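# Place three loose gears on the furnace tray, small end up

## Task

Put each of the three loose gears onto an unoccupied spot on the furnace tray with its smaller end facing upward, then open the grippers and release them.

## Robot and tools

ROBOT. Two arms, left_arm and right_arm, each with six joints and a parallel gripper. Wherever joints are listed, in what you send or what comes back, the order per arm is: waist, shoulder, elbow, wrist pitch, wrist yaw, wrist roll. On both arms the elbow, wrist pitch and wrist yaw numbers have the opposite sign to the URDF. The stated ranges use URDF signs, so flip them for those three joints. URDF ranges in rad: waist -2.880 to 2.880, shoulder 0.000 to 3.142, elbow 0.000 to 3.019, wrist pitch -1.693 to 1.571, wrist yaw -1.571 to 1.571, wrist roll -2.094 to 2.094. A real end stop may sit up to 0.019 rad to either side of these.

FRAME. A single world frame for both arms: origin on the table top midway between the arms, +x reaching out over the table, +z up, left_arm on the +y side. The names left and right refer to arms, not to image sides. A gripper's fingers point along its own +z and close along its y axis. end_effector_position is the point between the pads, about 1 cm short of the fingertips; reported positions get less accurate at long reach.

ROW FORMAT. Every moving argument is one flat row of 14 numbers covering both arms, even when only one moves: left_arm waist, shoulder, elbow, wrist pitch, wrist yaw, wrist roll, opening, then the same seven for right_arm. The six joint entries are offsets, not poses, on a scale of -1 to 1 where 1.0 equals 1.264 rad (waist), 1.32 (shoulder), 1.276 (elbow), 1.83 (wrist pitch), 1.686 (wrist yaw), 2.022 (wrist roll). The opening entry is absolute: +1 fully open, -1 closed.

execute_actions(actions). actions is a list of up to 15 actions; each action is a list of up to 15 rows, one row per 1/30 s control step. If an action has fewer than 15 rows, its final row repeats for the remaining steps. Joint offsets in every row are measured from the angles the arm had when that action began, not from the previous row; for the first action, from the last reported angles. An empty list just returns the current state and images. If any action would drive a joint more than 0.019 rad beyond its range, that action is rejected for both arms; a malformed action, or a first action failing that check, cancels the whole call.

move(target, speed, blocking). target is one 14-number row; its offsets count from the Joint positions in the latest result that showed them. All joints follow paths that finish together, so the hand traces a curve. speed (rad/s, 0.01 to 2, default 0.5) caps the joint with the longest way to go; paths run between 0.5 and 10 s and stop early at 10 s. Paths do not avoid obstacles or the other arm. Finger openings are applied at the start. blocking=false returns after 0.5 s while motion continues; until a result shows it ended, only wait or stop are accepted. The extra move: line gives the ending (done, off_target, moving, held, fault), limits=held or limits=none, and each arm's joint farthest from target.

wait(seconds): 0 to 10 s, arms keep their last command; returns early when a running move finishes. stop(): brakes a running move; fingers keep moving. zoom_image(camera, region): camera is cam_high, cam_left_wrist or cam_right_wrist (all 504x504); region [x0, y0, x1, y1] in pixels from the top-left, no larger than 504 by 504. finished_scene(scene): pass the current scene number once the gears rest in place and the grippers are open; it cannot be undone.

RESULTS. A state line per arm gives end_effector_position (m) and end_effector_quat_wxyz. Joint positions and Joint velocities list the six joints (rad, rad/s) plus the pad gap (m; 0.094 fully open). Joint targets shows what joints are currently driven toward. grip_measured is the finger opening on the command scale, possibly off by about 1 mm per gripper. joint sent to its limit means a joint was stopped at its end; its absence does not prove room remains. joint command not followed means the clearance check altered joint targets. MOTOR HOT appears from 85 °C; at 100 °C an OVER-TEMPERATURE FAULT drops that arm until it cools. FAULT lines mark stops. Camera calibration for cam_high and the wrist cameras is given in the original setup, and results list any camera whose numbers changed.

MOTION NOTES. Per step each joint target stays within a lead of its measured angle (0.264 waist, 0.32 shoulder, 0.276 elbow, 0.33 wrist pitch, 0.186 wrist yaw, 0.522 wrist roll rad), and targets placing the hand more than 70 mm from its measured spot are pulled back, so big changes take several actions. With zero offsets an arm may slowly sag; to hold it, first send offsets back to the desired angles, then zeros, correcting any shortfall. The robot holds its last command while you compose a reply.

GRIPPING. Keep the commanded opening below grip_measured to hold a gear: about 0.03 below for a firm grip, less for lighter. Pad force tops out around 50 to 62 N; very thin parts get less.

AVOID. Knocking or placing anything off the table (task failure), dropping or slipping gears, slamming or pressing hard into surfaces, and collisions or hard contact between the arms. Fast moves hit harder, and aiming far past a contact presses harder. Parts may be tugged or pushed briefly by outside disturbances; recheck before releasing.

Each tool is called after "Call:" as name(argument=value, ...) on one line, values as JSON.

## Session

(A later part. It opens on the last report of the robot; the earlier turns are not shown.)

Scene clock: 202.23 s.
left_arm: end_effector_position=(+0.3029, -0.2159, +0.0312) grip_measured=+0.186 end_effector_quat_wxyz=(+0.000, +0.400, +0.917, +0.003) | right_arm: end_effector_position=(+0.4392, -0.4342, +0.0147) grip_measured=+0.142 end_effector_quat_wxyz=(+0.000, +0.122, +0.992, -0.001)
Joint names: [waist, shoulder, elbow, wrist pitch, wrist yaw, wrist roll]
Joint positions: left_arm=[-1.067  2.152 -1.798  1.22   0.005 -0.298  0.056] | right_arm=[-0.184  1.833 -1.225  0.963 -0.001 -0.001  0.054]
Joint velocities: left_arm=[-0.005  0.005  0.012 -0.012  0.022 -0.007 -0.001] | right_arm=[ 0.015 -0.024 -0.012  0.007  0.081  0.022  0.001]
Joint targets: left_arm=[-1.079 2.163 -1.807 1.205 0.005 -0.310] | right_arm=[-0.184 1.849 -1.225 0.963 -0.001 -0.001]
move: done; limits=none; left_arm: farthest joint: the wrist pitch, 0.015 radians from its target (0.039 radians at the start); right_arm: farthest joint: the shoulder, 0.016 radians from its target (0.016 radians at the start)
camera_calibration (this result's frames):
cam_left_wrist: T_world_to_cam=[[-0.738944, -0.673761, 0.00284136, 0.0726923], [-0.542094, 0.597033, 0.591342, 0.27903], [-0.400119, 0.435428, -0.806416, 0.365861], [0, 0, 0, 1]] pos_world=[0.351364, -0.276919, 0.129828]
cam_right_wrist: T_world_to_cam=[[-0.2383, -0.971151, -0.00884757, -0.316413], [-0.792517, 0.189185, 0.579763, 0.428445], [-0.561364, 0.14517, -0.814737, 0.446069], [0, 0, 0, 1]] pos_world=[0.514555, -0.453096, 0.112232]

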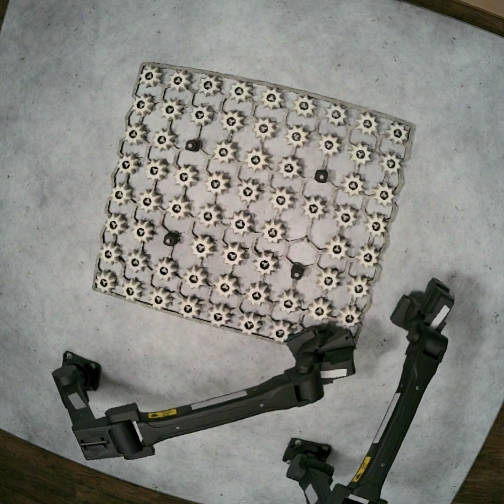

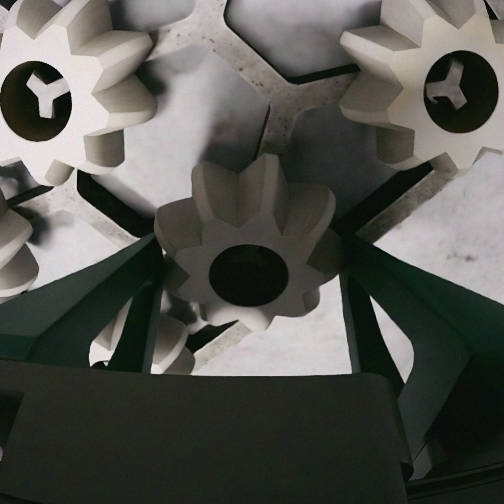

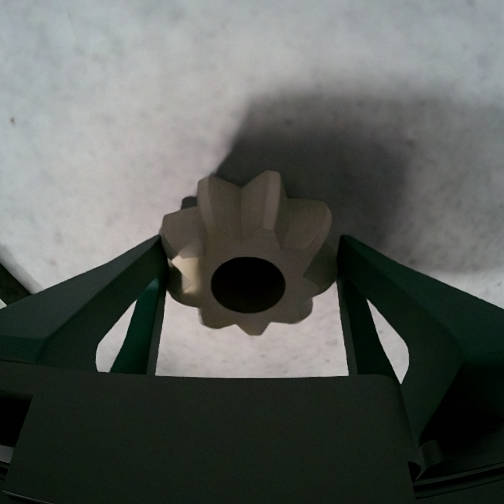

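Call:
move(target=[-0.0095,0.013,-0.001,-0.015,0,-0.006,0.10, 0,0.012,0,0,0,0,0.09], speed=0.04)

Scene clock: 204.67 s.
left_arm: end_effector_position=(+0.3032, -0.2168, +0.0272) grip_measured=+0.186 end_effector_quat_wxyz=(+0.002, +0.400, +0.917, +0.001) | right_arm: end_effector_position=(+0.4392, -0.4342, +0.0147) grip_measured=+0.142 end_effector_quat_wxyz=(+0.000, +0.122, +0.992, -0.001)
Joint names: [waist, shoulder, elbow, wrist pitch, wrist yaw, wrist roll]
Joint positions: left_arm=[-1.067  2.156 -1.793  1.206  0.004 -0.298  0.056] | right_arm=[-0.184  1.833 -1.225  0.963 -0.001 -0.001  0.054]
Joint velocities: left_arm=[-0.015 -0.024 -0.002  0.002  0.051 -0.066 -0.001] | right_arm=[-0.005  0.015  0.002 -0.012  0.037 -0.022 -0.   ]
Joint targets: left_arm=[-1.079 2.170 -1.800 1.192 0.004 -0.310] | right_arm=[-0.184 1.849 -1.225 0.963 -0.001 -0.001]
move: done; limits=none; left_arm: farthest joint: the wrist pitch, 0.014 radians from its target (0.027 radians at the start); right_arm: farthest joint: the shoulder, 0.016 radians from its target (0.016 radians at the start)
camera_calibration (this result's frames):
cam_left_wrist: T_world_to_cam=[[-0.738693, -0.674027, 0.00451244, 0.0722036], [-0.543296, 0.599355, 0.587881, 0.283072], [-0.398952, 0.431812, -0.808935, 0.362026], [0, 0, 0, 1]] pos_world=[0.351559, -0.277321, 0.126117]
cam_right_wrist: T_world_to_cam=[[-0.2383, -0.971151, -0.00884757, -0.316413], [-0.792517, 0.189185, 0.579763, 0.428445], [-0.561364, 0.14517, -0.814737, 0.446069], [0, 0, 0, 1]] pos_world=[0.514555, -0.453096, 0.112232]

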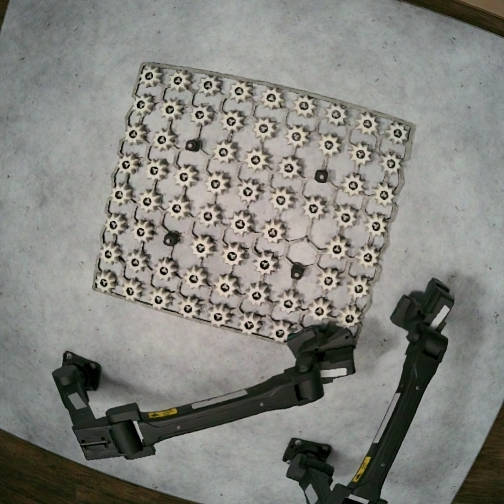

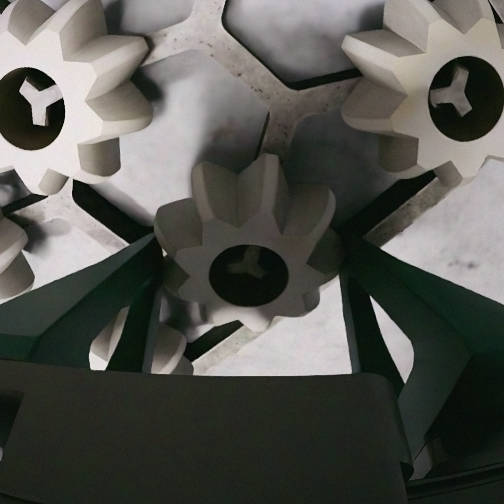

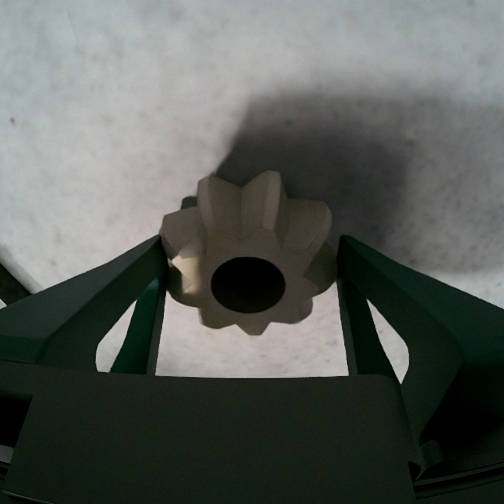

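Call:
execute_actions(actions=[[[-0.0095,0.013,-0.004,-0.010,0,-0.006,0.10, 0,0.012,0,0,0,0,0.09],[-0.0095,0.014,-0.003,-0.011,0,-0.006,0.10, 0,0.012,0,0,0,0,0.09],[-0.0095,0.015,-0.003,-0.012,0,-0.006,0.10, 0,0.012,0,0,0,0,0.09],[-0.0095,0.015,-0.003,-0.012,0,-0.006,0.10, 0,0.012,0,0,0,0,0.09],[-0.0095,0.015,-0.003,-0.012,0,-0.006,0.14, 0,0.012,0,0,0,0,0.09],[-0.0095,0.015,-0.003,-0.012,0,-0.006,0.17, 0,0.012,0,0,0,0,0.09],[-0.0095,0.015,-0.003,-0.012,0,-0.006,0.19, 0,0.012,0,0,0,0,0.09],[-0.0095,0.013,-0.003,-0.012,0,-0.006,0.20, 0,0.012,0,0,0,0,0.09],[-0.0095,0.011,-0.003,-0.012,0,-0.006,0.22, 0,0.012,0,0,0,0,0.09],[-0.0095,0.010,-0.003,-0.012,0,-0.006,0.24, 0,0.012,0,0,0,0,0.09],[-0.0095,0.008,-0.003,-0.012,0,-0.006,0.27, 0,0.012,0,0,0,0,0.09],[-0.0095,0.006,-0.003,-0.012,0,-0.006,0.30, 0,0.012,0,0,0,0,0.09],[-0.0095,0.005,-0.003,-0.012,0,-0.006,0.32, 0,0.012,0,0,0,0,0.09],[-0.0095,0.005,-0.003,-0.012,0,-0.006,0.34, 0,0.012,0,0,0,0,0.09]]])

Scene clock: 205.87 s.
left_arm: end_effector_position=(+0.3040, -0.2183, +0.0269) grip_measured=+0.336 end_effector_quat_wxyz=(+0.005, +0.399, +0.917, -0.001) | right_arm: end_effector_position=(+0.4392, -0.4342, +0.0147) grip_measured=+0.142 end_effector_quat_wxyz=(+0.000, +0.122, +0.992, -0.001)
Joint names: [waist, shoulder, elbow, wrist pitch, wrist yaw, wrist roll]
Joint positions: left_arm=[-1.067  2.156 -1.793  1.199  0.004 -0.299  0.063] | right_arm=[-0.184  1.833 -1.225  0.963 -0.001 -0.001  0.054]
Joint velocities: left_arm=[-0.005  0.005  0.007  0.007 -0.007  0.066  0.005] | right_arm=[-0.005 -0.005  0.012  0.002  0.066 -0.11  -0.002]
Joint targets: left_arm=[-1.079 2.163 -1.797 1.184 0.004 -0.310] | right_arm=[-0.184 1.849 -1.225 0.963 -0.001 -0.001]
camera_calibration (this result's frames):
cam_left_wrist: T_world_to_cam=[[-0.738195, -0.674557, 0.00647843, 0.0713876], [-0.545502, 0.60256, 0.582537, 0.286075], [-0.396858, 0.426492, -0.812779, 0.361125], [0, 0, 0, 1]] pos_world=[0.352068, -0.278239, 0.126403]
cam_right_wrist: T_world_to_cam=[[-0.2383, -0.971151, -0.00884757, -0.316413], [-0.792517, 0.189185, 0.579763, 0.428445], [-0.561364, 0.14517, -0.814737, 0.446069], [0, 0, 0, 1]] pos_world=[0.514555, -0.453096, 0.112232]

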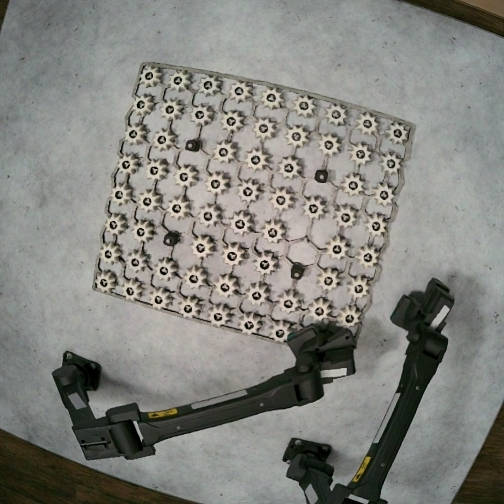

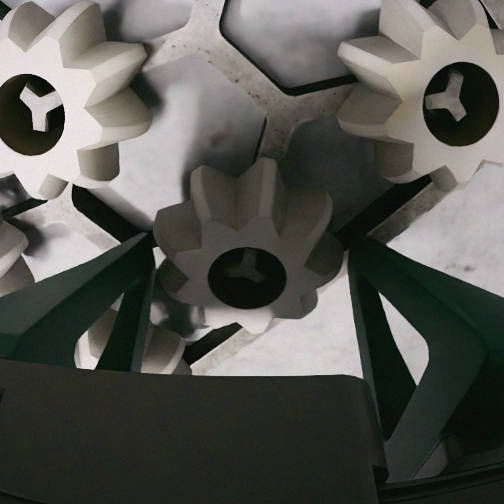

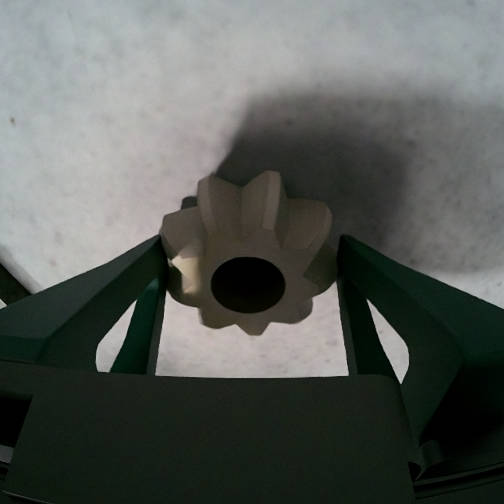

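Call:
execute_actions(actions=[[[0,-0.015,-0.025,0,0,0,0.36, 0,-0.015,-0.025,0,0,0,0.09],[0,-0.023,-0.043,0.006,0,0,0.36, 0,-0.023,-0.04,0.006,0,0,0.09],[0,-0.027,-0.049,0.012,0,0,0.36, 0,-0.029,-0.046,0.013,0,0,0.09],[0,-0.030,-0.054,0.018,0,0,0.36, 0,-0.034,-0.050,0.019,0,0,0.09],[0,-0.033,-0.059,0.023,0,0,0.36, 0,-0.040,-0.053,0.026,0,0,0.09],[0,-0.037,-0.065,0.029,0,0,0.36, 0,-0.046,-0.057,0.032,0,0,0.09],[0,-0.040,-0.070,0.035,0,0,0.36, 0,-0.051,-0.060,0.039,0,0,0.09],[0,-0.043,-0.076,0.041,0,0,0.36, 0,-0.057,-0.064,0.045,0,0,0.09],[0,-0.046,-0.081,0.047,0,0,0.36, 0,-0.063,-0.068,0.052,0,0,0.09],[0,-0.049,-0.086,0.053,0,0,0.36, 0,-0.068,-0.071,0.058,0,0,0.09],[0,-0.053,-0.092,0.058,0,0,0.36, 0,-0.074,-0.075,0.065,0,0,0.09],[0,-0.056,-0.097,0.064,0,0,0.36, 0,-0.080,-0.078,0.071,0,0,0.09],[0,-0.059,-0.102,0.070,0,0,0.36, 0,-0.085,-0.082,0.078,0,0,0.09],[0,-0.062,-0.107,0.075,0,0,0.36, 0,-0.090,-0.085,0.084,0,0,0.09],[0,-0.065,-0.111,0.078,0,0,0.36, 0,-0.093,-0.087,0.087,0,0,0.09]]])

Scene clock: 207.80 s.
left_arm: end_effector_position=(+0.3045, -0.2195, +0.0747) grip_measured=+0.358 end_effector_quat_wxyz=(+0.002, +0.399, +0.917, +0.001) | right_arm: end_effector_position=(+0.4310, -0.4321, +0.0570) grip_measured=+0.142 end_effector_quat_wxyz=(-0.014, +0.122, +0.992, +0.001)
Joint names: [waist, shoulder, elbow, wrist pitch, wrist yaw, wrist roll]
Joint positions: left_arm=[-1.067  2.123 -1.867  1.314  0.004 -0.299  0.064] | right_arm=[-0.184  1.772 -1.265  1.093 -0.001 -0.001  0.054]
Joint velocities: left_arm=[-0.005 -0.2   -0.212  0.266 -0.037 -0.081  0.   ] | right_arm=[-0.005 -0.288 -0.149  0.271  0.022  0.051 -0.   ]
Joint targets: left_arm=[-1.067 2.071 -1.934 1.342 0.004 -0.299] | right_arm=[-0.184 1.710 -1.336 1.122 -0.001 -0.001]
camera_calibration (this result's frames):
cam_left_wrist: T_world_to_cam=[[-0.738177, -0.674594, 0.0042963, 0.0708651], [-0.543558, 0.598538, 0.58847, 0.257309], [-0.39955, 0.43206, -0.808508, 0.402391], [0, 0, 0, 1]] pos_world=[0.352949, -0.280061, 0.173613]
cam_right_wrist: T_world_to_cam=[[-0.238551, -0.971088, -0.00901237, -0.315846], [-0.775887, 0.185002, 0.603137, 0.386786], [-0.584032, 0.150872, -0.797587, 0.486897], [0, 0, 0, 1]] pos_world=[0.50912, -0.451729, 0.152211]

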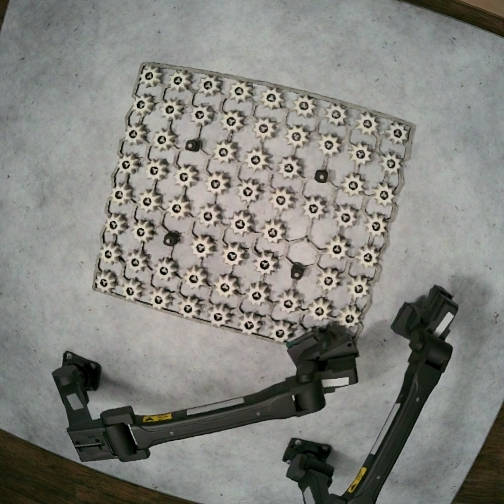

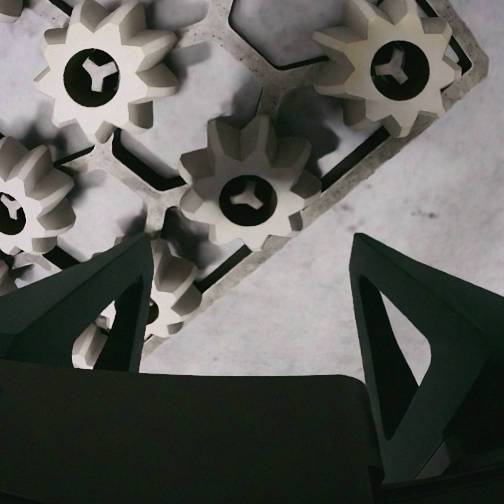

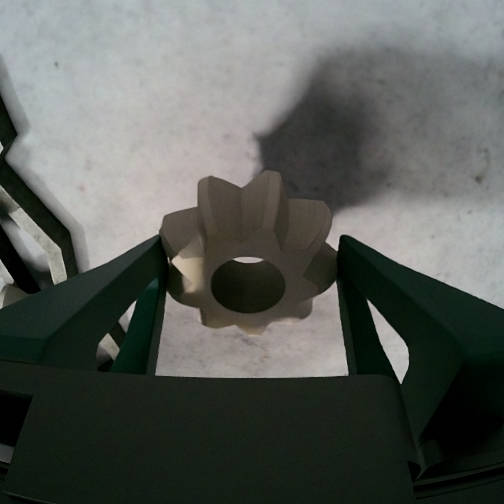

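Call:
move(target=[0.567,-0.851,0.883,-0.062,0,0.148,0.36, 0.09,-0.09,-0.136,0.106,0,0,0.09], speed=0.9)

Scene clock: 211.83 s.
left_arm: end_effector_position=(+0.2664, +0.2585, +0.1423) grip_measured=+0.358 end_effector_quat_wxyz=(+0.046, +0.197, +0.979, -0.008) | right_arm: end_effector_position=(+0.4436, -0.3812, +0.1341) grip_measured=+0.142 end_effector_quat_wxyz=(-0.010, +0.069, +0.998, +0.000)
Joint names: [waist, shoulder, elbow, wrist pitch, wrist yaw, wrist roll]
Joint positions: left_arm=[-0.355  0.999 -0.738  1.216  0.004 -0.012  0.064] | right_arm=[-0.078  1.692 -1.377  1.275 -0.001 -0.001  0.054]
Joint velocities: left_arm=[-0.005 -0.005 -0.007  0.017 -0.007 -0.051  0.   ] | right_arm=[ 0.005 -0.005  0.017 -0.002 -0.007  0.007 -0.001]
Joint targets: left_arm=[-0.351 1.000 -0.741 1.201 0.004 0.001] | right_arm=[-0.071 1.653 -1.439 1.287 -0.001 -0.001]
move: off_target (right_arm); limits=none; left_arm: farthest joint: the wrist pitch, 0.016 radians from its target (0.129 radians at the start); right_arm: farthest joint: the elbow, 0.062 radians from its target (0.151 radians at the start)
camera_calibration (this result's frames):
cam_left_wrist: T_world_to_cam=[[-0.394378, -0.918939, 0.0041686, 0.336469], [-0.788447, 0.340699, 0.512128, 0.0534399], [-0.472035, 0.198685, -0.858899, 0.322099], [0, 0, 0, 1]] pos_world=[0.326872, 0.226991, 0.24788]
cam_right_wrist: T_world_to_cam=[[-0.133961, -0.990946, -0.00896114, -0.316718], [-0.796584, 0.102298, 0.59581, 0.319251], [-0.589499, 0.0869533, -0.803076, 0.526836], [0, 0, 0, 1]] pos_world=[0.522451, -0.392319, 0.230038]

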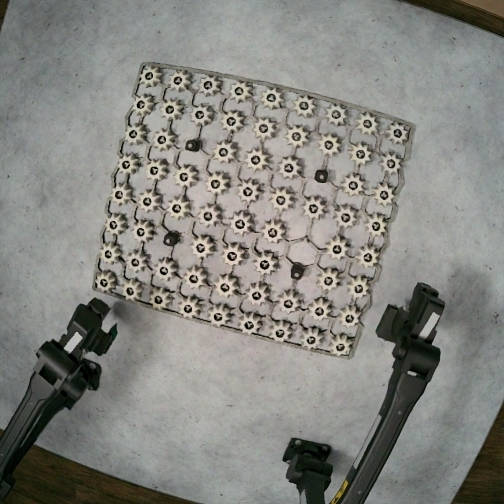

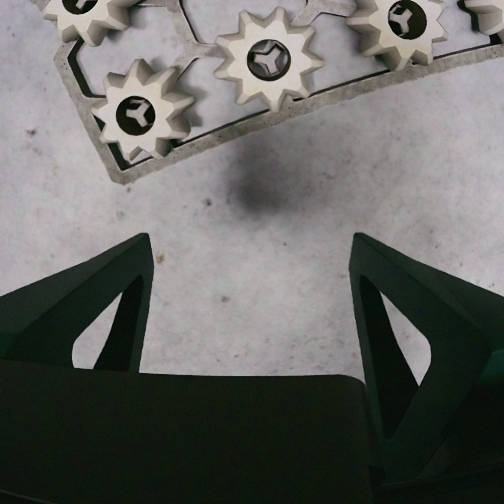

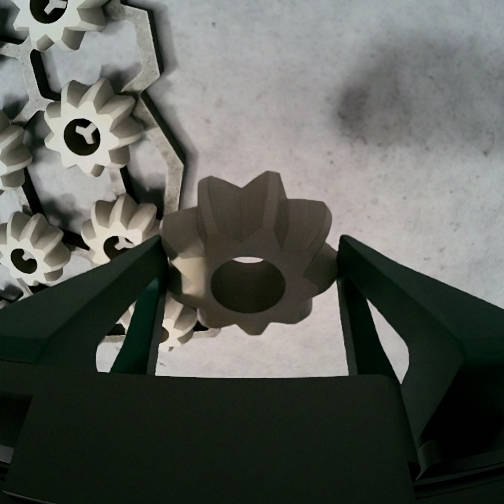

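Call:
move(target=[0,0,0,0,0,0,0.36, 0.349,0.241,-0.349,0.040,0,-0.262,0.09], speed=0.55)

Scene clock: 214.23 s.
left_arm: end_effector_position=(+0.2664, +0.2585, +0.1423) grip_measured=+0.358 end_effector_quat_wxyz=(+0.046, +0.197, +0.979, -0.008) | right_arm: end_effector_position=(+0.5364, -0.1271, +0.1010) grip_measured=+0.142 end_effector_quat_wxyz=(-0.011, -0.403, +0.915, +0.001)
Joint names: [waist, shoulder, elbow, wrist pitch, wrist yaw, wrist roll]
Joint positions: left_arm=[-0.355  0.999 -0.738  1.216  0.004 -0.012  0.064] | right_arm=[ 0.371  2.014 -1.758  1.337 -0.001 -0.521  0.054]
Joint velocities: left_arm=[-0.005 -0.005  0.017  0.007 -0.037 -0.022 -0.   ] | right_arm=[ 0.024  0.005  0.007  0.012 -0.022  0.007 -0.   ]
Joint targets: left_arm=[-0.355 0.999 -0.738 1.216 0.004 -0.012] | right_arm=[0.363 2.010 -1.822 1.349 -0.001 -0.531]
move: off_target (right_arm); limits=none; left_arm: farthest joint: the waist, 0.000 radians from its target (0.000 radians at the start); right_arm: farthest joint: the elbow, 0.064 radians from its target (0.445 radians at the start)
camera_calibration (this result's frames):
cam_left_wrist: T_world_to_cam=[[-0.394727, -0.918789, 0.00413298, 0.336528], [-0.788324, 0.340981, 0.51213, 0.053334], [-0.471949, 0.198893, -0.858898, 0.322022], [0, 0, 0, 1]] pos_world=[0.326859, 0.226965, 0.247879]
cam_right_wrist: T_world_to_cam=[[0.740288, -0.671997, -0.0198233, -0.480117], [-0.531222, -0.60277, 0.595375, 0.15501], [-0.412039, -0.430218, -0.803204, 0.371926], [0, 0, 0, 1]] pos_world=[0.591018, -0.0691922, 0.196926]

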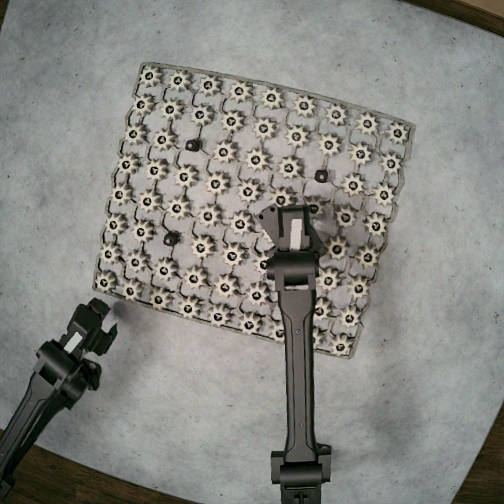

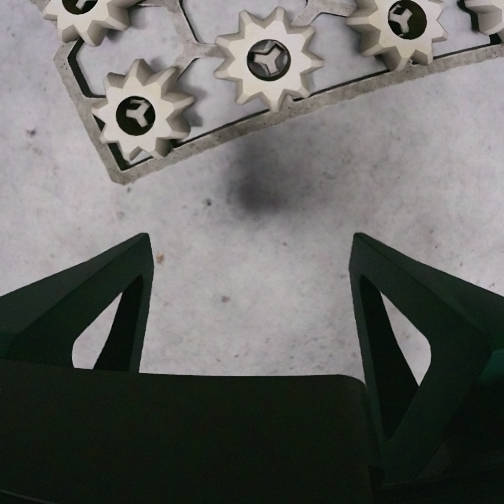

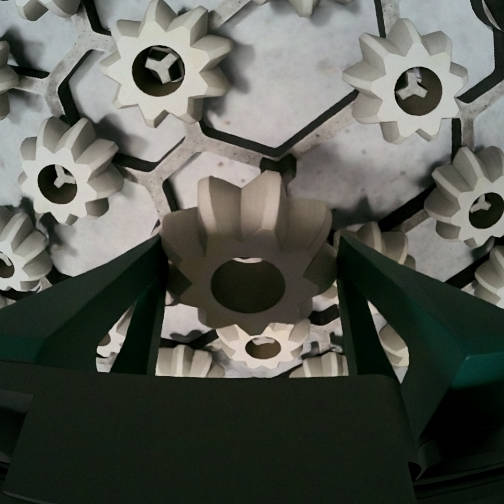

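Call:
zoom_image(camera="cam_right_wrist", region=[90,10,342,200])

Call:
zoom_image(camera="cam_right_wrist", region=[240,20,492,210])

Call:
execute_actions(actions=[])

Region (90, 10, 342, 200) of cam_right_wrist's 504x504 image, scaled by 2.000, with more detail than that image has; it fills the top 380 rows of this view, and the rest is white.

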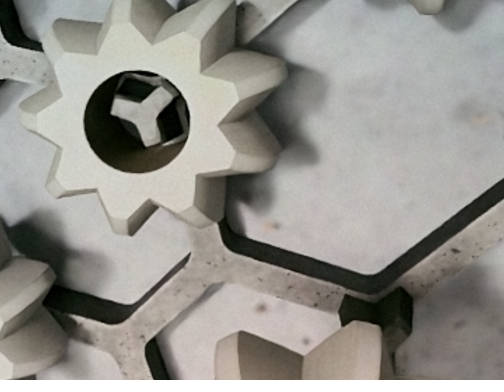

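Region (240, 20, 492, 210) of cam_right_wrist's 504x504 image, scaled by 2.000, with more detail than that image has; it fills the top 380 rows of this view, and the rest is white.

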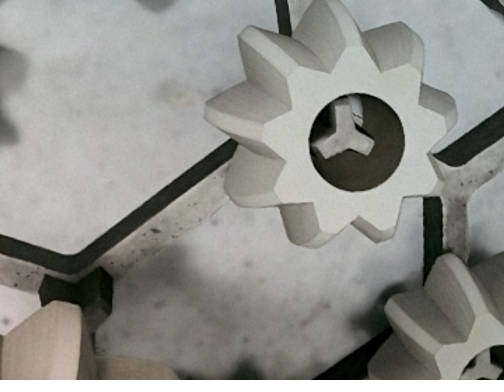

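Scene clock: 214.63 s.
left_arm: end_effector_position=(+0.2664, +0.2585, +0.1423) grip_measured=+0.358 end_effector_quat_wxyz=(+0.046, +0.197, +0.979, -0.008) | right_arm: end_effector_position=(+0.5364, -0.1271, +0.1010) grip_measured=+0.142 end_effector_quat_wxyz=(-0.011, -0.403, +0.915, +0.001)
Joint names: [waist, shoulder, elbow, wrist pitch, wrist yaw, wrist roll]
Joint positions: left_arm=[-0.355  0.999 -0.738  1.216  0.004 -0.012  0.064] | right_arm=[ 0.371  2.014 -1.758  1.337 -0.001 -0.521  0.054]
Joint velocities: left_arm=[-0.005 -0.005  0.022  0.002  0.007  0.022  0.001] | right_arm=[-0.015 -0.005 -0.007 -0.012 -0.007 -0.037 -0.   ]
Joint targets: left_arm=[-0.355 0.999 -0.738 1.216 0.004 -0.012] | right_arm=[0.363 2.010 -1.822 1.349 -0.001 -0.531]
camera_calibration (this result's frames):
cam_left_wrist: T_world_to_cam=[[-0.394727, -0.918789, 0.00413298, 0.336528], [-0.788324, 0.340981, 0.51213, 0.053334], [-0.471949, 0.198893, -0.858898, 0.322022], [0, 0, 0, 1]] pos_world=[0.326859, 0.226965, 0.247879]
cam_right_wrist: T_world_to_cam=[[0.740544, -0.671715, -0.0198306, -0.480217], [-0.530991, -0.602977, 0.595371, 0.154859], [-0.411877, -0.430369, -0.803206, 0.371821], [0, 0, 0, 1]] pos_world=[0.590996, -0.0691722, 0.196927]

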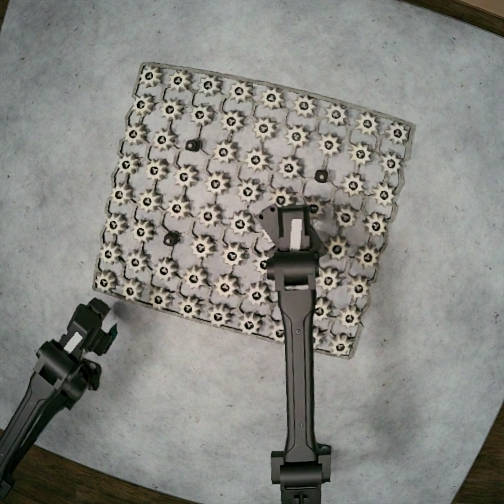

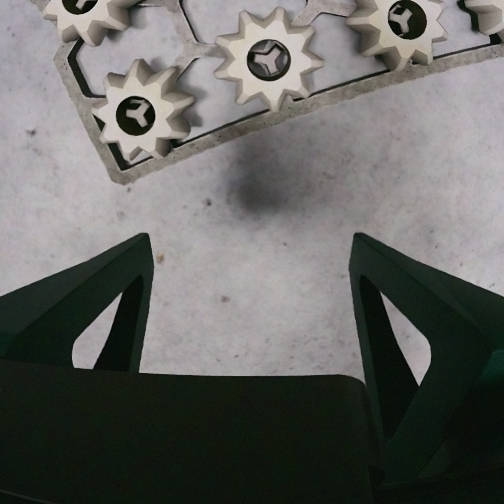

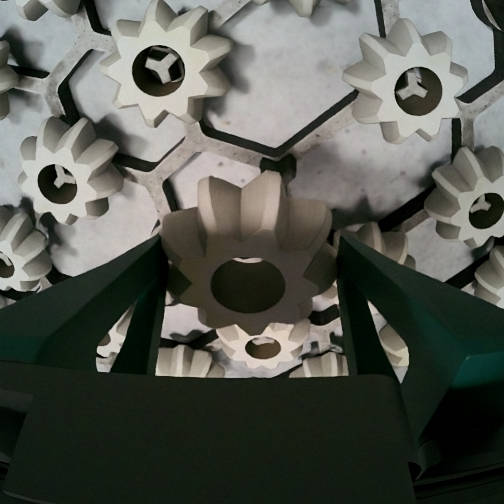

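Call:
move(target=[0,0,0,0,0,0,0.36, -0.023,0.024,0.045,-0.070,0,-0.005,0.09], speed=0.12)

Scene clock: 217.77 s.
left_arm: end_effector_position=(+0.2664, +0.2585, +0.1423) grip_measured=+0.358 end_effector_quat_wxyz=(+0.046, +0.197, +0.979, -0.008) | right_arm: end_effector_position=(+0.5404, -0.1386, +0.0571) grip_measured=+0.142 end_effector_quat_wxyz=(-0.005, -0.394, +0.919, -0.000)
Joint names: [waist, shoulder, elbow, wrist pitch, wrist yaw, wrist roll]
Joint positions: left_arm=[-0.355  0.999 -0.738  1.216  0.004 -0.012  0.064] | right_arm=[ 0.351  2.044 -1.686  1.222 -0.001 -0.522  0.054]
Joint velocities: left_arm=[-0.015 -0.005 -0.002 -0.017 -0.022  0.066 -0.001] | right_arm=[-0.005  0.005 -0.002  0.012 -0.037 -0.022  0.   ]
Joint targets: left_arm=[-0.355 0.999 -0.738 1.216 0.004 -0.012] | right_arm=[0.341 2.046 -1.701 1.209 -0.001 -0.531]
move: done; limits=none; left_arm: farthest joint: the waist, 0.000 radians from its target (0.000 radians at the start); right_arm: farthest joint: the elbow, 0.015 radians from its target (0.058 radians at the start)
camera_calibration (this result's frames):
cam_left_wrist: T_world_to_cam=[[-0.394727, -0.918789, 0.00413298, 0.336528], [-0.788324, 0.340981, 0.51213, 0.053334], [-0.471949, 0.198893, -0.858898, 0.322022], [0, 0, 0, 1]] pos_world=[0.326859, 0.226965, 0.247879]
cam_right_wrist: T_world_to_cam=[[0.727538, -0.685934, -0.0135187, -0.487015], [-0.549751, -0.594657, 0.586649, 0.187959], [-0.410442, -0.419378, -0.809728, 0.334446], [0, 0, 0, 1]] pos_world=[0.594923, -0.0820298, 0.153961]

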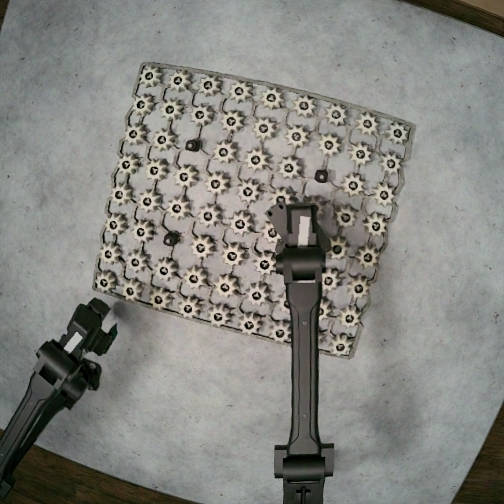

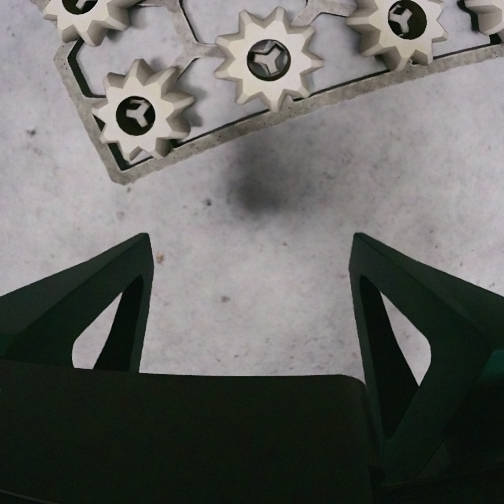

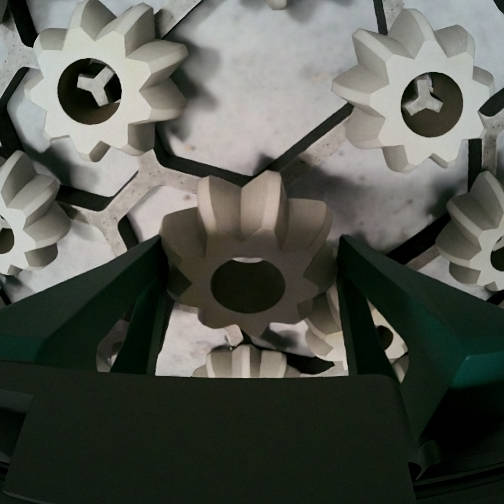

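Call:
zoom_image(camera="cam_right_wrist", region=[10,20,262,180])

Call:
zoom_image(camera="cam_right_wrist", region=[252,20,504,180])

Region (10, 20, 262, 180) of cam_right_wrist's 504x504 image, scaled by 2.000, with more detail than that image has; it fills the top 320 rows of this view, and the rest is white.

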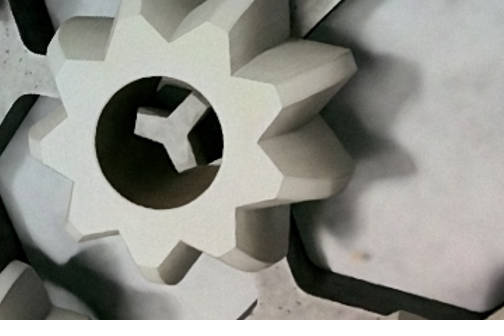

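Region (252, 20, 504, 180) of cam_right_wrist's 504x504 image, scaled by 2.000, with more detail than that image has; it fills the top 320 rows of this view, and the rest is white.

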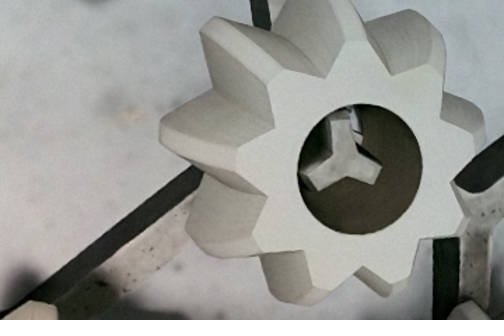

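Call:
move(target=[0,0,0,0,0,0,0.36, -0.008,0.015,0.002,-0.027,0,-0.005,0.09], speed=0.05)

Scene clock: 220.67 s.
left_arm: end_effector_position=(+0.2664, +0.2585, +0.1423) grip_measured=+0.358 end_effector_quat_wxyz=(+0.046, +0.197, +0.979, -0.008) | right_arm: end_effector_position=(+0.5414, -0.1388, +0.0429) grip_measured=+0.142 end_effector_quat_wxyz=(-0.003, -0.394, +0.919, -0.000)
Joint names: [waist, shoulder, elbow, wrist pitch, wrist yaw, wrist roll]
Joint positions: left_arm=[-0.355  0.999 -0.738  1.216  0.004 -0.012  0.064] | right_arm=[ 0.35   2.058 -1.67   1.188 -0.001 -0.522  0.054]
Joint velocities: left_arm=[ 0.015 -0.015  0.017 -0.007  0.007 -0.051 -0.   ] | right_arm=[-0.005 -0.015  0.002  0.017 -0.051  0.007 -0.   ]
Joint targets: left_arm=[-0.355 0.999 -0.738 1.216 0.004 -0.012] | right_arm=[0.341 2.063 -1.683 1.172 -0.001 -0.532]
move: done; limits=none; left_arm: farthest joint: the waist, 0.000 radians from its target (0.000 radians at the start); right_arm: farthest joint: the wrist pitch, 0.016 radians from its target (0.049 radians at the start)
camera_calibration (this result's frames):
cam_left_wrist: T_world_to_cam=[[-0.394727, -0.918789, 0.00413298, 0.336528], [-0.788324, 0.340981, 0.51213, 0.053334], [-0.471949, 0.198893, -0.858898, 0.322022], [0, 0, 0, 1]] pos_world=[0.326859, 0.226965, 0.247879]
cam_right_wrist: T_world_to_cam=[[0.727318, -0.686199, -0.0117969, -0.48805], [-0.551904, -0.59502, 0.584254, 0.197927], [-0.407934, -0.418428, -0.811485, 0.322138], [0, 0, 0, 1]] pos_world=[0.595616, -0.0823378, 0.140013]

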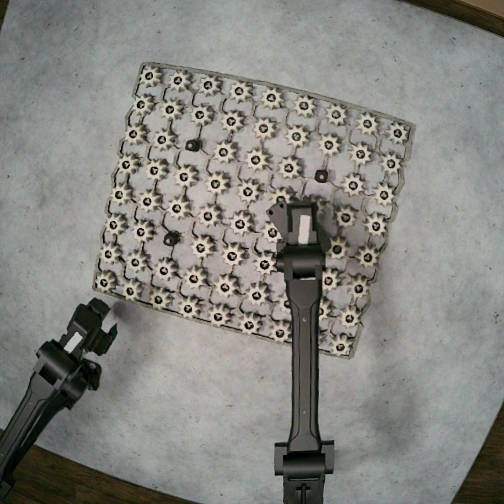

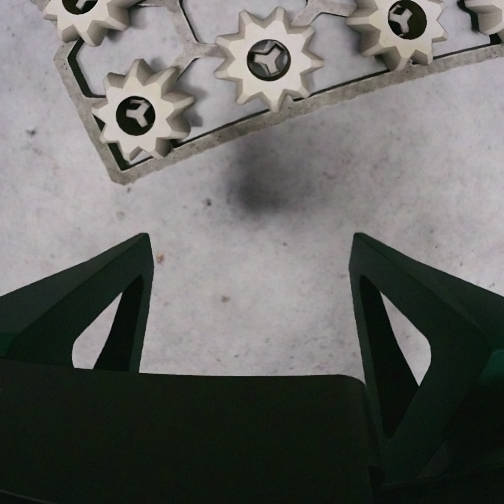

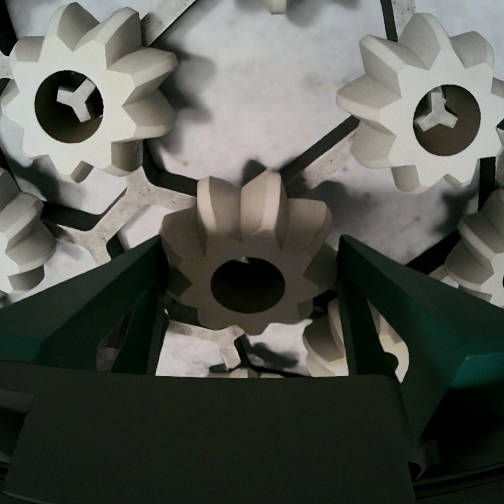

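Call:
move(target=[0,0,0,0,0,0,0.36, -0.008,0.012,0.001,-0.021,0,-0.005,0.09], speed=0.05)

Scene clock: 222.07 s.
left_arm: end_effector_position=(+0.2664, +0.2585, +0.1423) grip_measured=+0.358 end_effector_quat_wxyz=(+0.046, +0.197, +0.979, -0.008) | right_arm: end_effector_position=(+0.5403, -0.1403, +0.0317) grip_measured=+0.139 end_effector_quat_wxyz=(-0.004, -0.394, +0.919, -0.001)
Joint names: [waist, shoulder, elbow, wrist pitch, wrist yaw, wrist roll]
Joint positions: left_arm=[-0.355  0.999 -0.738  1.216  0.004 -0.012  0.064] | right_arm=[ 0.348  2.068 -1.654  1.166 -0.002 -0.522  0.054]
Joint velocities: left_arm=[-0.015 -0.015  0.002  0.002  0.007  0.051 -0.001] | right_arm=[ 0.005  0.015  0.007 -0.002 -0.037  0.007 -0.001]
Joint targets: left_arm=[-0.355 0.999 -0.738 1.216 0.004 -0.012] | right_arm=[0.340 2.074 -1.668 1.150 -0.001 -0.532]
move: done; limits=none; left_arm: farthest joint: the waist, 0.000 radians from its target (0.000 radians at the start); right_arm: farthest joint: the wrist pitch, 0.016 radians from its target (0.039 radians at the start)
camera_calibration (this result's frames):
cam_left_wrist: T_world_to_cam=[[-0.394727, -0.918789, 0.00413298, 0.336528], [-0.788324, 0.340981, 0.51213, 0.053334], [-0.471949, 0.198893, -0.858898, 0.322022], [0, 0, 0, 1]] pos_world=[0.326859, 0.226965, 0.247879]
cam_right_wrist: T_world_to_cam=[[0.726506, -0.687049, -0.0123441, -0.48806], [-0.551055, -0.593246, 0.586855, 0.202665], [-0.410521, -0.419551, -0.809598, 0.313123], [0, 0, 0, 1]] pos_world=[0.594802, -0.0837198, 0.128544]

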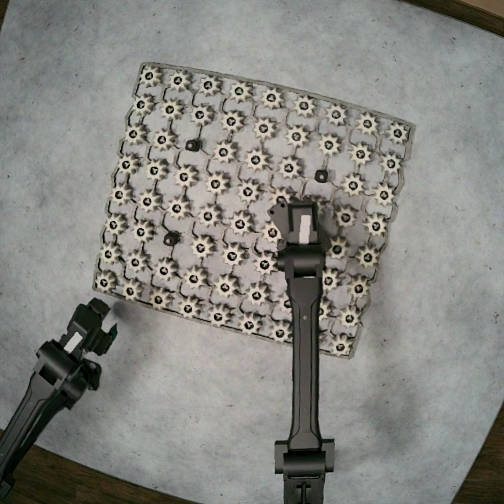

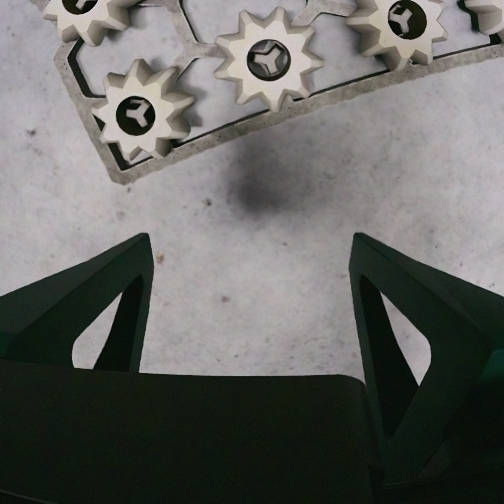

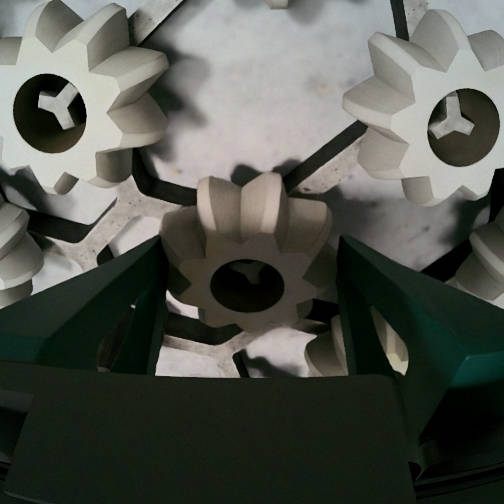

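Call:
execute_actions(actions=[[[0,0,0,0,0,0,0.36, -0.006,0.005,-0.009,-0.009,0,-0.005,0.09],[0,0,0,0,0,0,0.36, -0.006,0.006,-0.008,-0.010,0,-0.005,0.09],[0,0,0,0,0,0,0.36, -0.006,0.007,-0.008,-0.011,0,-0.005,0.09],[0,0,0,0,0,0,0.36, -0.006,0.008,-0.007,-0.012,0,-0.005,0.09],[0,0,0,0,0,0,0.36, -0.006,0.008,-0.007,-0.012,0,-0.005,0.09],[0,0,0,0,0,0,0.36, -0.006,0.008,-0.007,-0.012,0,-0.005,0.12],[0,0,0,0,0,0,0.36, -0.006,0.008,-0.007,-0.012,0,-0.005,0.14],[0,0,0,0,0,0,0.36, -0.006,0.007,-0.007,-0.012,0,-0.005,0.155],[0,0,0,0,0,0,0.36, -0.006,0.006,-0.007,-0.012,0,-0.005,0.17],[0,0,0,0,0,0,0.36, -0.006,0.005,-0.007,-0.012,0,-0.005,0.19],[0,0,0,0,0,0,0.36, -0.006,0.004,-0.007,-0.012,0,-0.005,0.22],[0,0,0,0,0,0,0.36, -0.006,0.004,-0.007,-0.012,0,-0.005,0.25],[0,0,0,0,0,0,0.36, -0.006,0.004,-0.007,-0.012,0,-0.005,0.28],[0,0,0,0,0,0,0.36, -0.006,0.004,-0.007,-0.012,0,-0.005,0.31],[0,0,0,0,0,0,0.36, -0.006,0.004,-0.007,-0.012,0,-0.005,0.34]]])

Scene clock: 223.13 s.
left_arm: end_effector_position=(+0.2664, +0.2585, +0.1423) grip_measured=+0.358 end_effector_quat_wxyz=(+0.046, +0.197, +0.979, -0.008) | right_arm: end_effector_position=(+0.5416, -0.1401, +0.0310) grip_measured=+0.325 end_effector_quat_wxyz=(-0.001, -0.394, +0.919, -0.001)
Joint names: [waist, shoulder, elbow, wrist pitch, wrist yaw, wrist roll]
Joint positions: left_arm=[-0.355  0.999 -0.738  1.216  0.004 -0.012  0.064] | right_arm=[ 0.348  2.068 -1.652  1.158 -0.002 -0.523  0.062]
Joint velocities: left_arm=[ 0.005 -0.005 -0.012  0.007  0.051 -0.051 -0.001] | right_arm=[-0.015 -0.005  0.012  0.002  0.007 -0.022  0.026]
Joint targets: left_arm=[-0.355 0.999 -0.738 1.216 0.004 -0.012] | right_arm=[0.341 2.073 -1.663 1.144 -0.002 -0.533]
camera_calibration (this result's frames):
cam_left_wrist: T_world_to_cam=[[-0.394727, -0.918789, 0.00413298, 0.336528], [-0.788324, 0.340981, 0.51213, 0.053334], [-0.471949, 0.198893, -0.858898, 0.322022], [0, 0, 0, 1]] pos_world=[0.326859, 0.226965, 0.247879]
cam_right_wrist: T_world_to_cam=[[0.726835, -0.686752, -0.0090858, -0.489162], [-0.554463, -0.594529, 0.582328, 0.205679], [-0.405317, -0.418218, -0.812903, 0.310646], [0, 0, 0, 1]] pos_world=[0.595491, -0.0837331, 0.128308]

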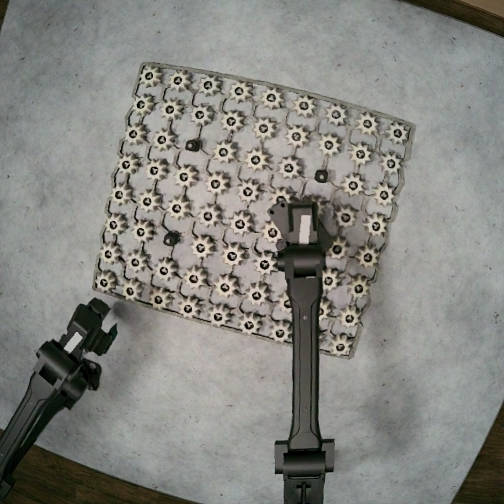

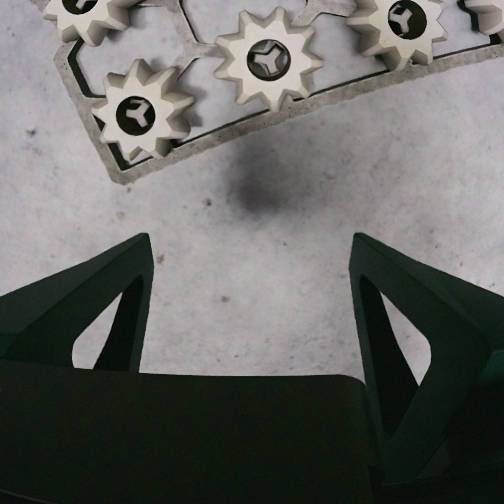

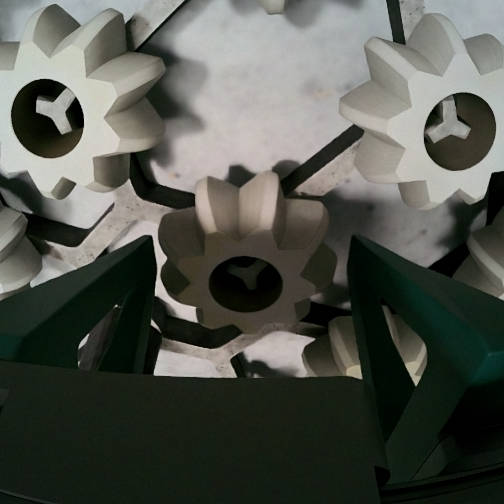

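Released. Lift vertically.

Call:
execute_actions(actions=[[[0,0,0,0,0,0,0.36, 0,-0.015,-0.025,0,0,0,0.36],[0,0,0,0,0,0,0.36, 0,-0.023,-0.043,0.006,0,0,0.36],[0,0,0,0,0,0,0.36, 0,-0.027,-0.049,0.012,0,0,0.36],[0,0,0,0,0,0,0.36, 0,-0.030,-0.054,0.018,0,0,0.36],[0,0,0,0,0,0,0.36, 0,-0.034,-0.059,0.023,0,0,0.36],[0,0,0,0,0,0,0.36, 0,-0.038,-0.064,0.029,0,0,0.36],[0,0,0,0,0,0,0.36, 0,-0.042,-0.069,0.035,0,0,0.36],[0,0,0,0,0,0,0.36, 0,-0.045,-0.074,0.041,0,0,0.36],[0,0,0,0,0,0,0.36, 0,-0.049,-0.079,0.047,0,0,0.36],[0,0,0,0,0,0,0.36, 0,-0.052,-0.084,0.053,0,0,0.36],[0,0,0,0,0,0,0.36, 0,-0.056,-0.089,0.058,0,0,0.36],[0,0,0,0,0,0,0.36, 0,-0.059,-0.094,0.064,0,0,0.36],[0,0,0,0,0,0,0.36, 0,-0.063,-0.099,0.070,0,0,0.36],[0,0,0,0,0,0,0.36, 0,-0.066,-0.104,0.075,0,0,0.36],[0,0,0,0,0,0,0.36, 0,-0.069,-0.108,0.078,0,0,0.36]]])

Scene clock: 224.07 s.
left_arm: end_effector_position=(+0.2664, +0.2585, +0.1423) grip_measured=+0.358 end_effector_quat_wxyz=(+0.046, +0.197, +0.979, -0.008) | right_arm: end_effector_position=(+0.5448, -0.1392, +0.0848) grip_measured=+0.359 end_effector_quat_wxyz=(+0.001, -0.394, +0.919, -0.001)
Joint names: [waist, shoulder, elbow, wrist pitch, wrist yaw, wrist roll]
Joint positions: left_arm=[-0.355  0.999 -0.738  1.216  0.004 -0.012  0.064] | right_arm=[ 0.348  2.022 -1.727  1.273 -0.002 -0.523  0.064]
Joint velocities: left_arm=[-0.005 -0.005 -0.017  0.007  0.022 -0.037 -0.001] | right_arm=[ 0.005 -0.2   -0.208  0.266 -0.037 -0.095  0.   ]
Joint targets: left_arm=[-0.355 0.999 -0.738 1.216 0.004 -0.012] | right_arm=[0.348 1.977 -1.790 1.300 -0.002 -0.523]
camera_calibration (this result's frames):
cam_left_wrist: T_world_to_cam=[[-0.394727, -0.918789, 0.00413298, 0.336528], [-0.788324, 0.340981, 0.51213, 0.053334], [-0.471949, 0.198893, -0.858898, 0.322022], [0, 0, 0, 1]] pos_world=[0.326859, 0.226965, 0.247879]
cam_right_wrist: T_world_to_cam=[[0.726872, -0.686741, -0.00658886, -0.490582], [-0.557225, -0.595342, 0.578851, 0.178401], [-0.401443, -0.417079, -0.815407, 0.354283], [0, 0, 0, 1]] pos_world=[0.598224, -0.0829291, 0.182385]

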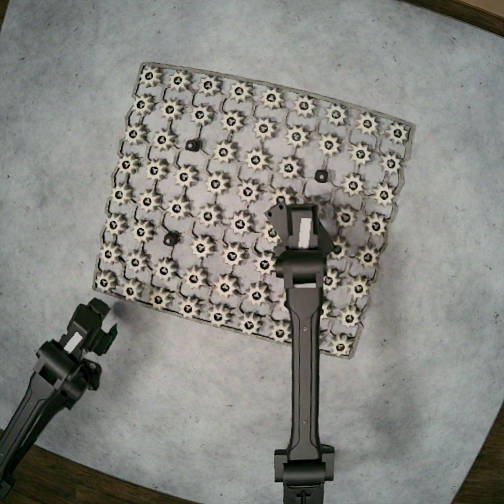

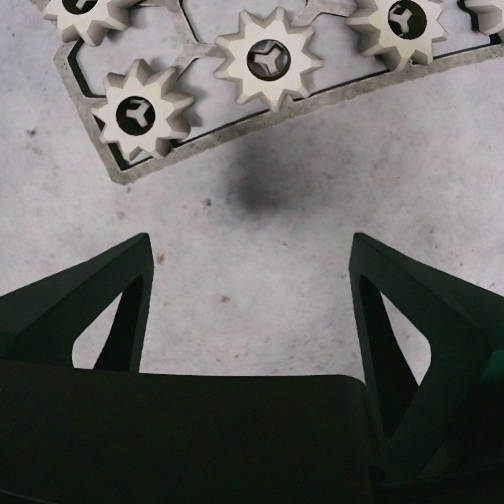

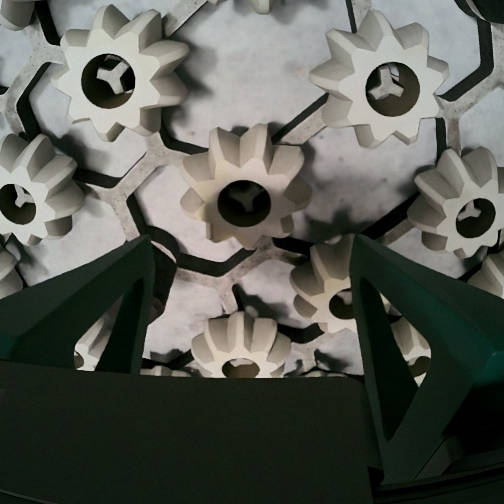

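Call:
move(target=[0,0,0,0,0,0,0.36, -0.45,-0.64,0.68,-0.04,0,0.258,0.36], speed=0.9)

Scene clock: 227.23 s.
left_arm: end_effector_position=(+0.2664, +0.2585, +0.1423) grip_measured=+0.358 end_effector_quat_wxyz=(+0.046, +0.197, +0.979, -0.008) | right_arm: end_effector_position=(+0.2509, -0.3991, +0.1367) grip_measured=+0.359 end_effector_quat_wxyz=(+0.013, +0.136, +0.991, -0.003)
Joint names: [waist, shoulder, elbow, wrist pitch, wrist yaw, wrist roll]
Joint positions: left_arm=[-0.355  0.999 -0.738  1.216  0.004 -0.012  0.064] | right_arm=[-0.223  1.181 -0.85   1.214 -0.002 -0.012  0.064]
Joint velocities: left_arm=[-0.015 -0.015  0.007 -0.007  0.051  0.051  0.001] | right_arm=[-0.015  0.005 -0.002 -0.002  0.037  0.051 -0.002]
Joint targets: left_arm=[-0.355 0.999 -0.738 1.216 0.004 -0.012] | right_arm=[-0.221 1.177 -0.860 1.200 -0.002 -0.002]
move: done; limits=none; left_arm: farthest joint: the waist, 0.000 radians from its target (0.000 radians at the start); right_arm: farthest joint: the wrist pitch, 0.014 radians from its target (0.089 radians at the start)
camera_calibration (this result's frames):
cam_left_wrist: T_world_to_cam=[[-0.394727, -0.918789, 0.00413298, 0.336528], [-0.788324, 0.340981, 0.51213, 0.053334], [-0.471949, 0.198893, -0.858898, 0.322022], [0, 0, 0, 1]] pos_world=[0.326859, 0.226965, 0.247879]
cam_right_wrist: T_world_to_cam=[[-0.265068, -0.964202, -0.00728747, -0.316901], [-0.800715, 0.2159, 0.558787, 0.217425], [-0.53721, 0.153952, -0.829279, 0.434116], [0, 0, 0, 1]] pos_world=[0.323307, -0.419332, 0.2362]

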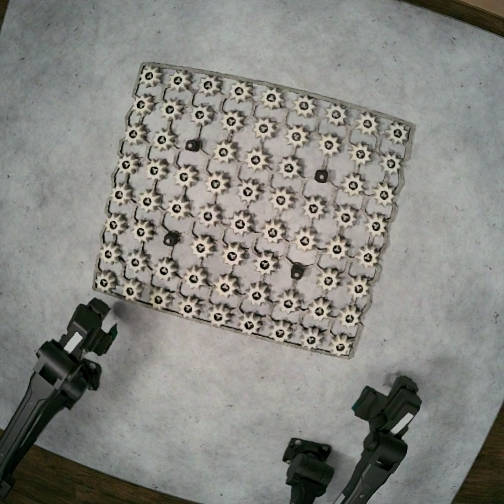

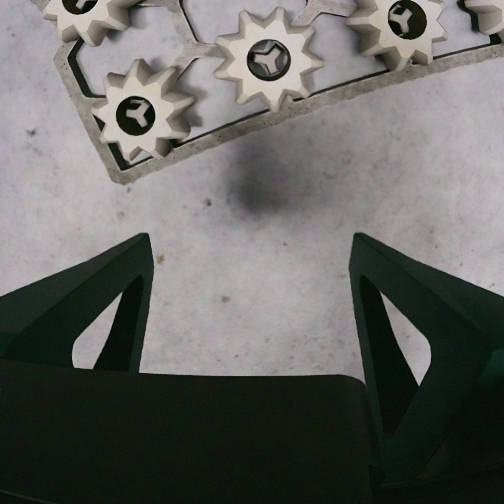

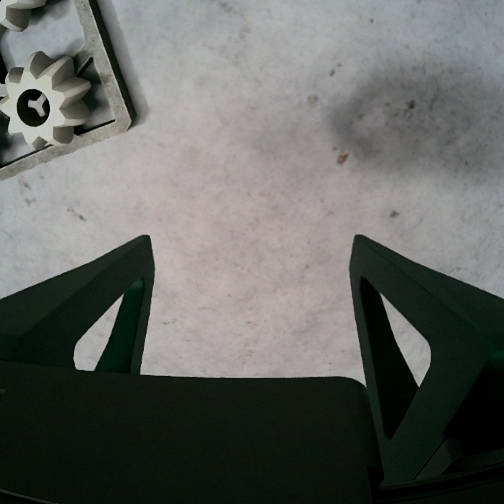

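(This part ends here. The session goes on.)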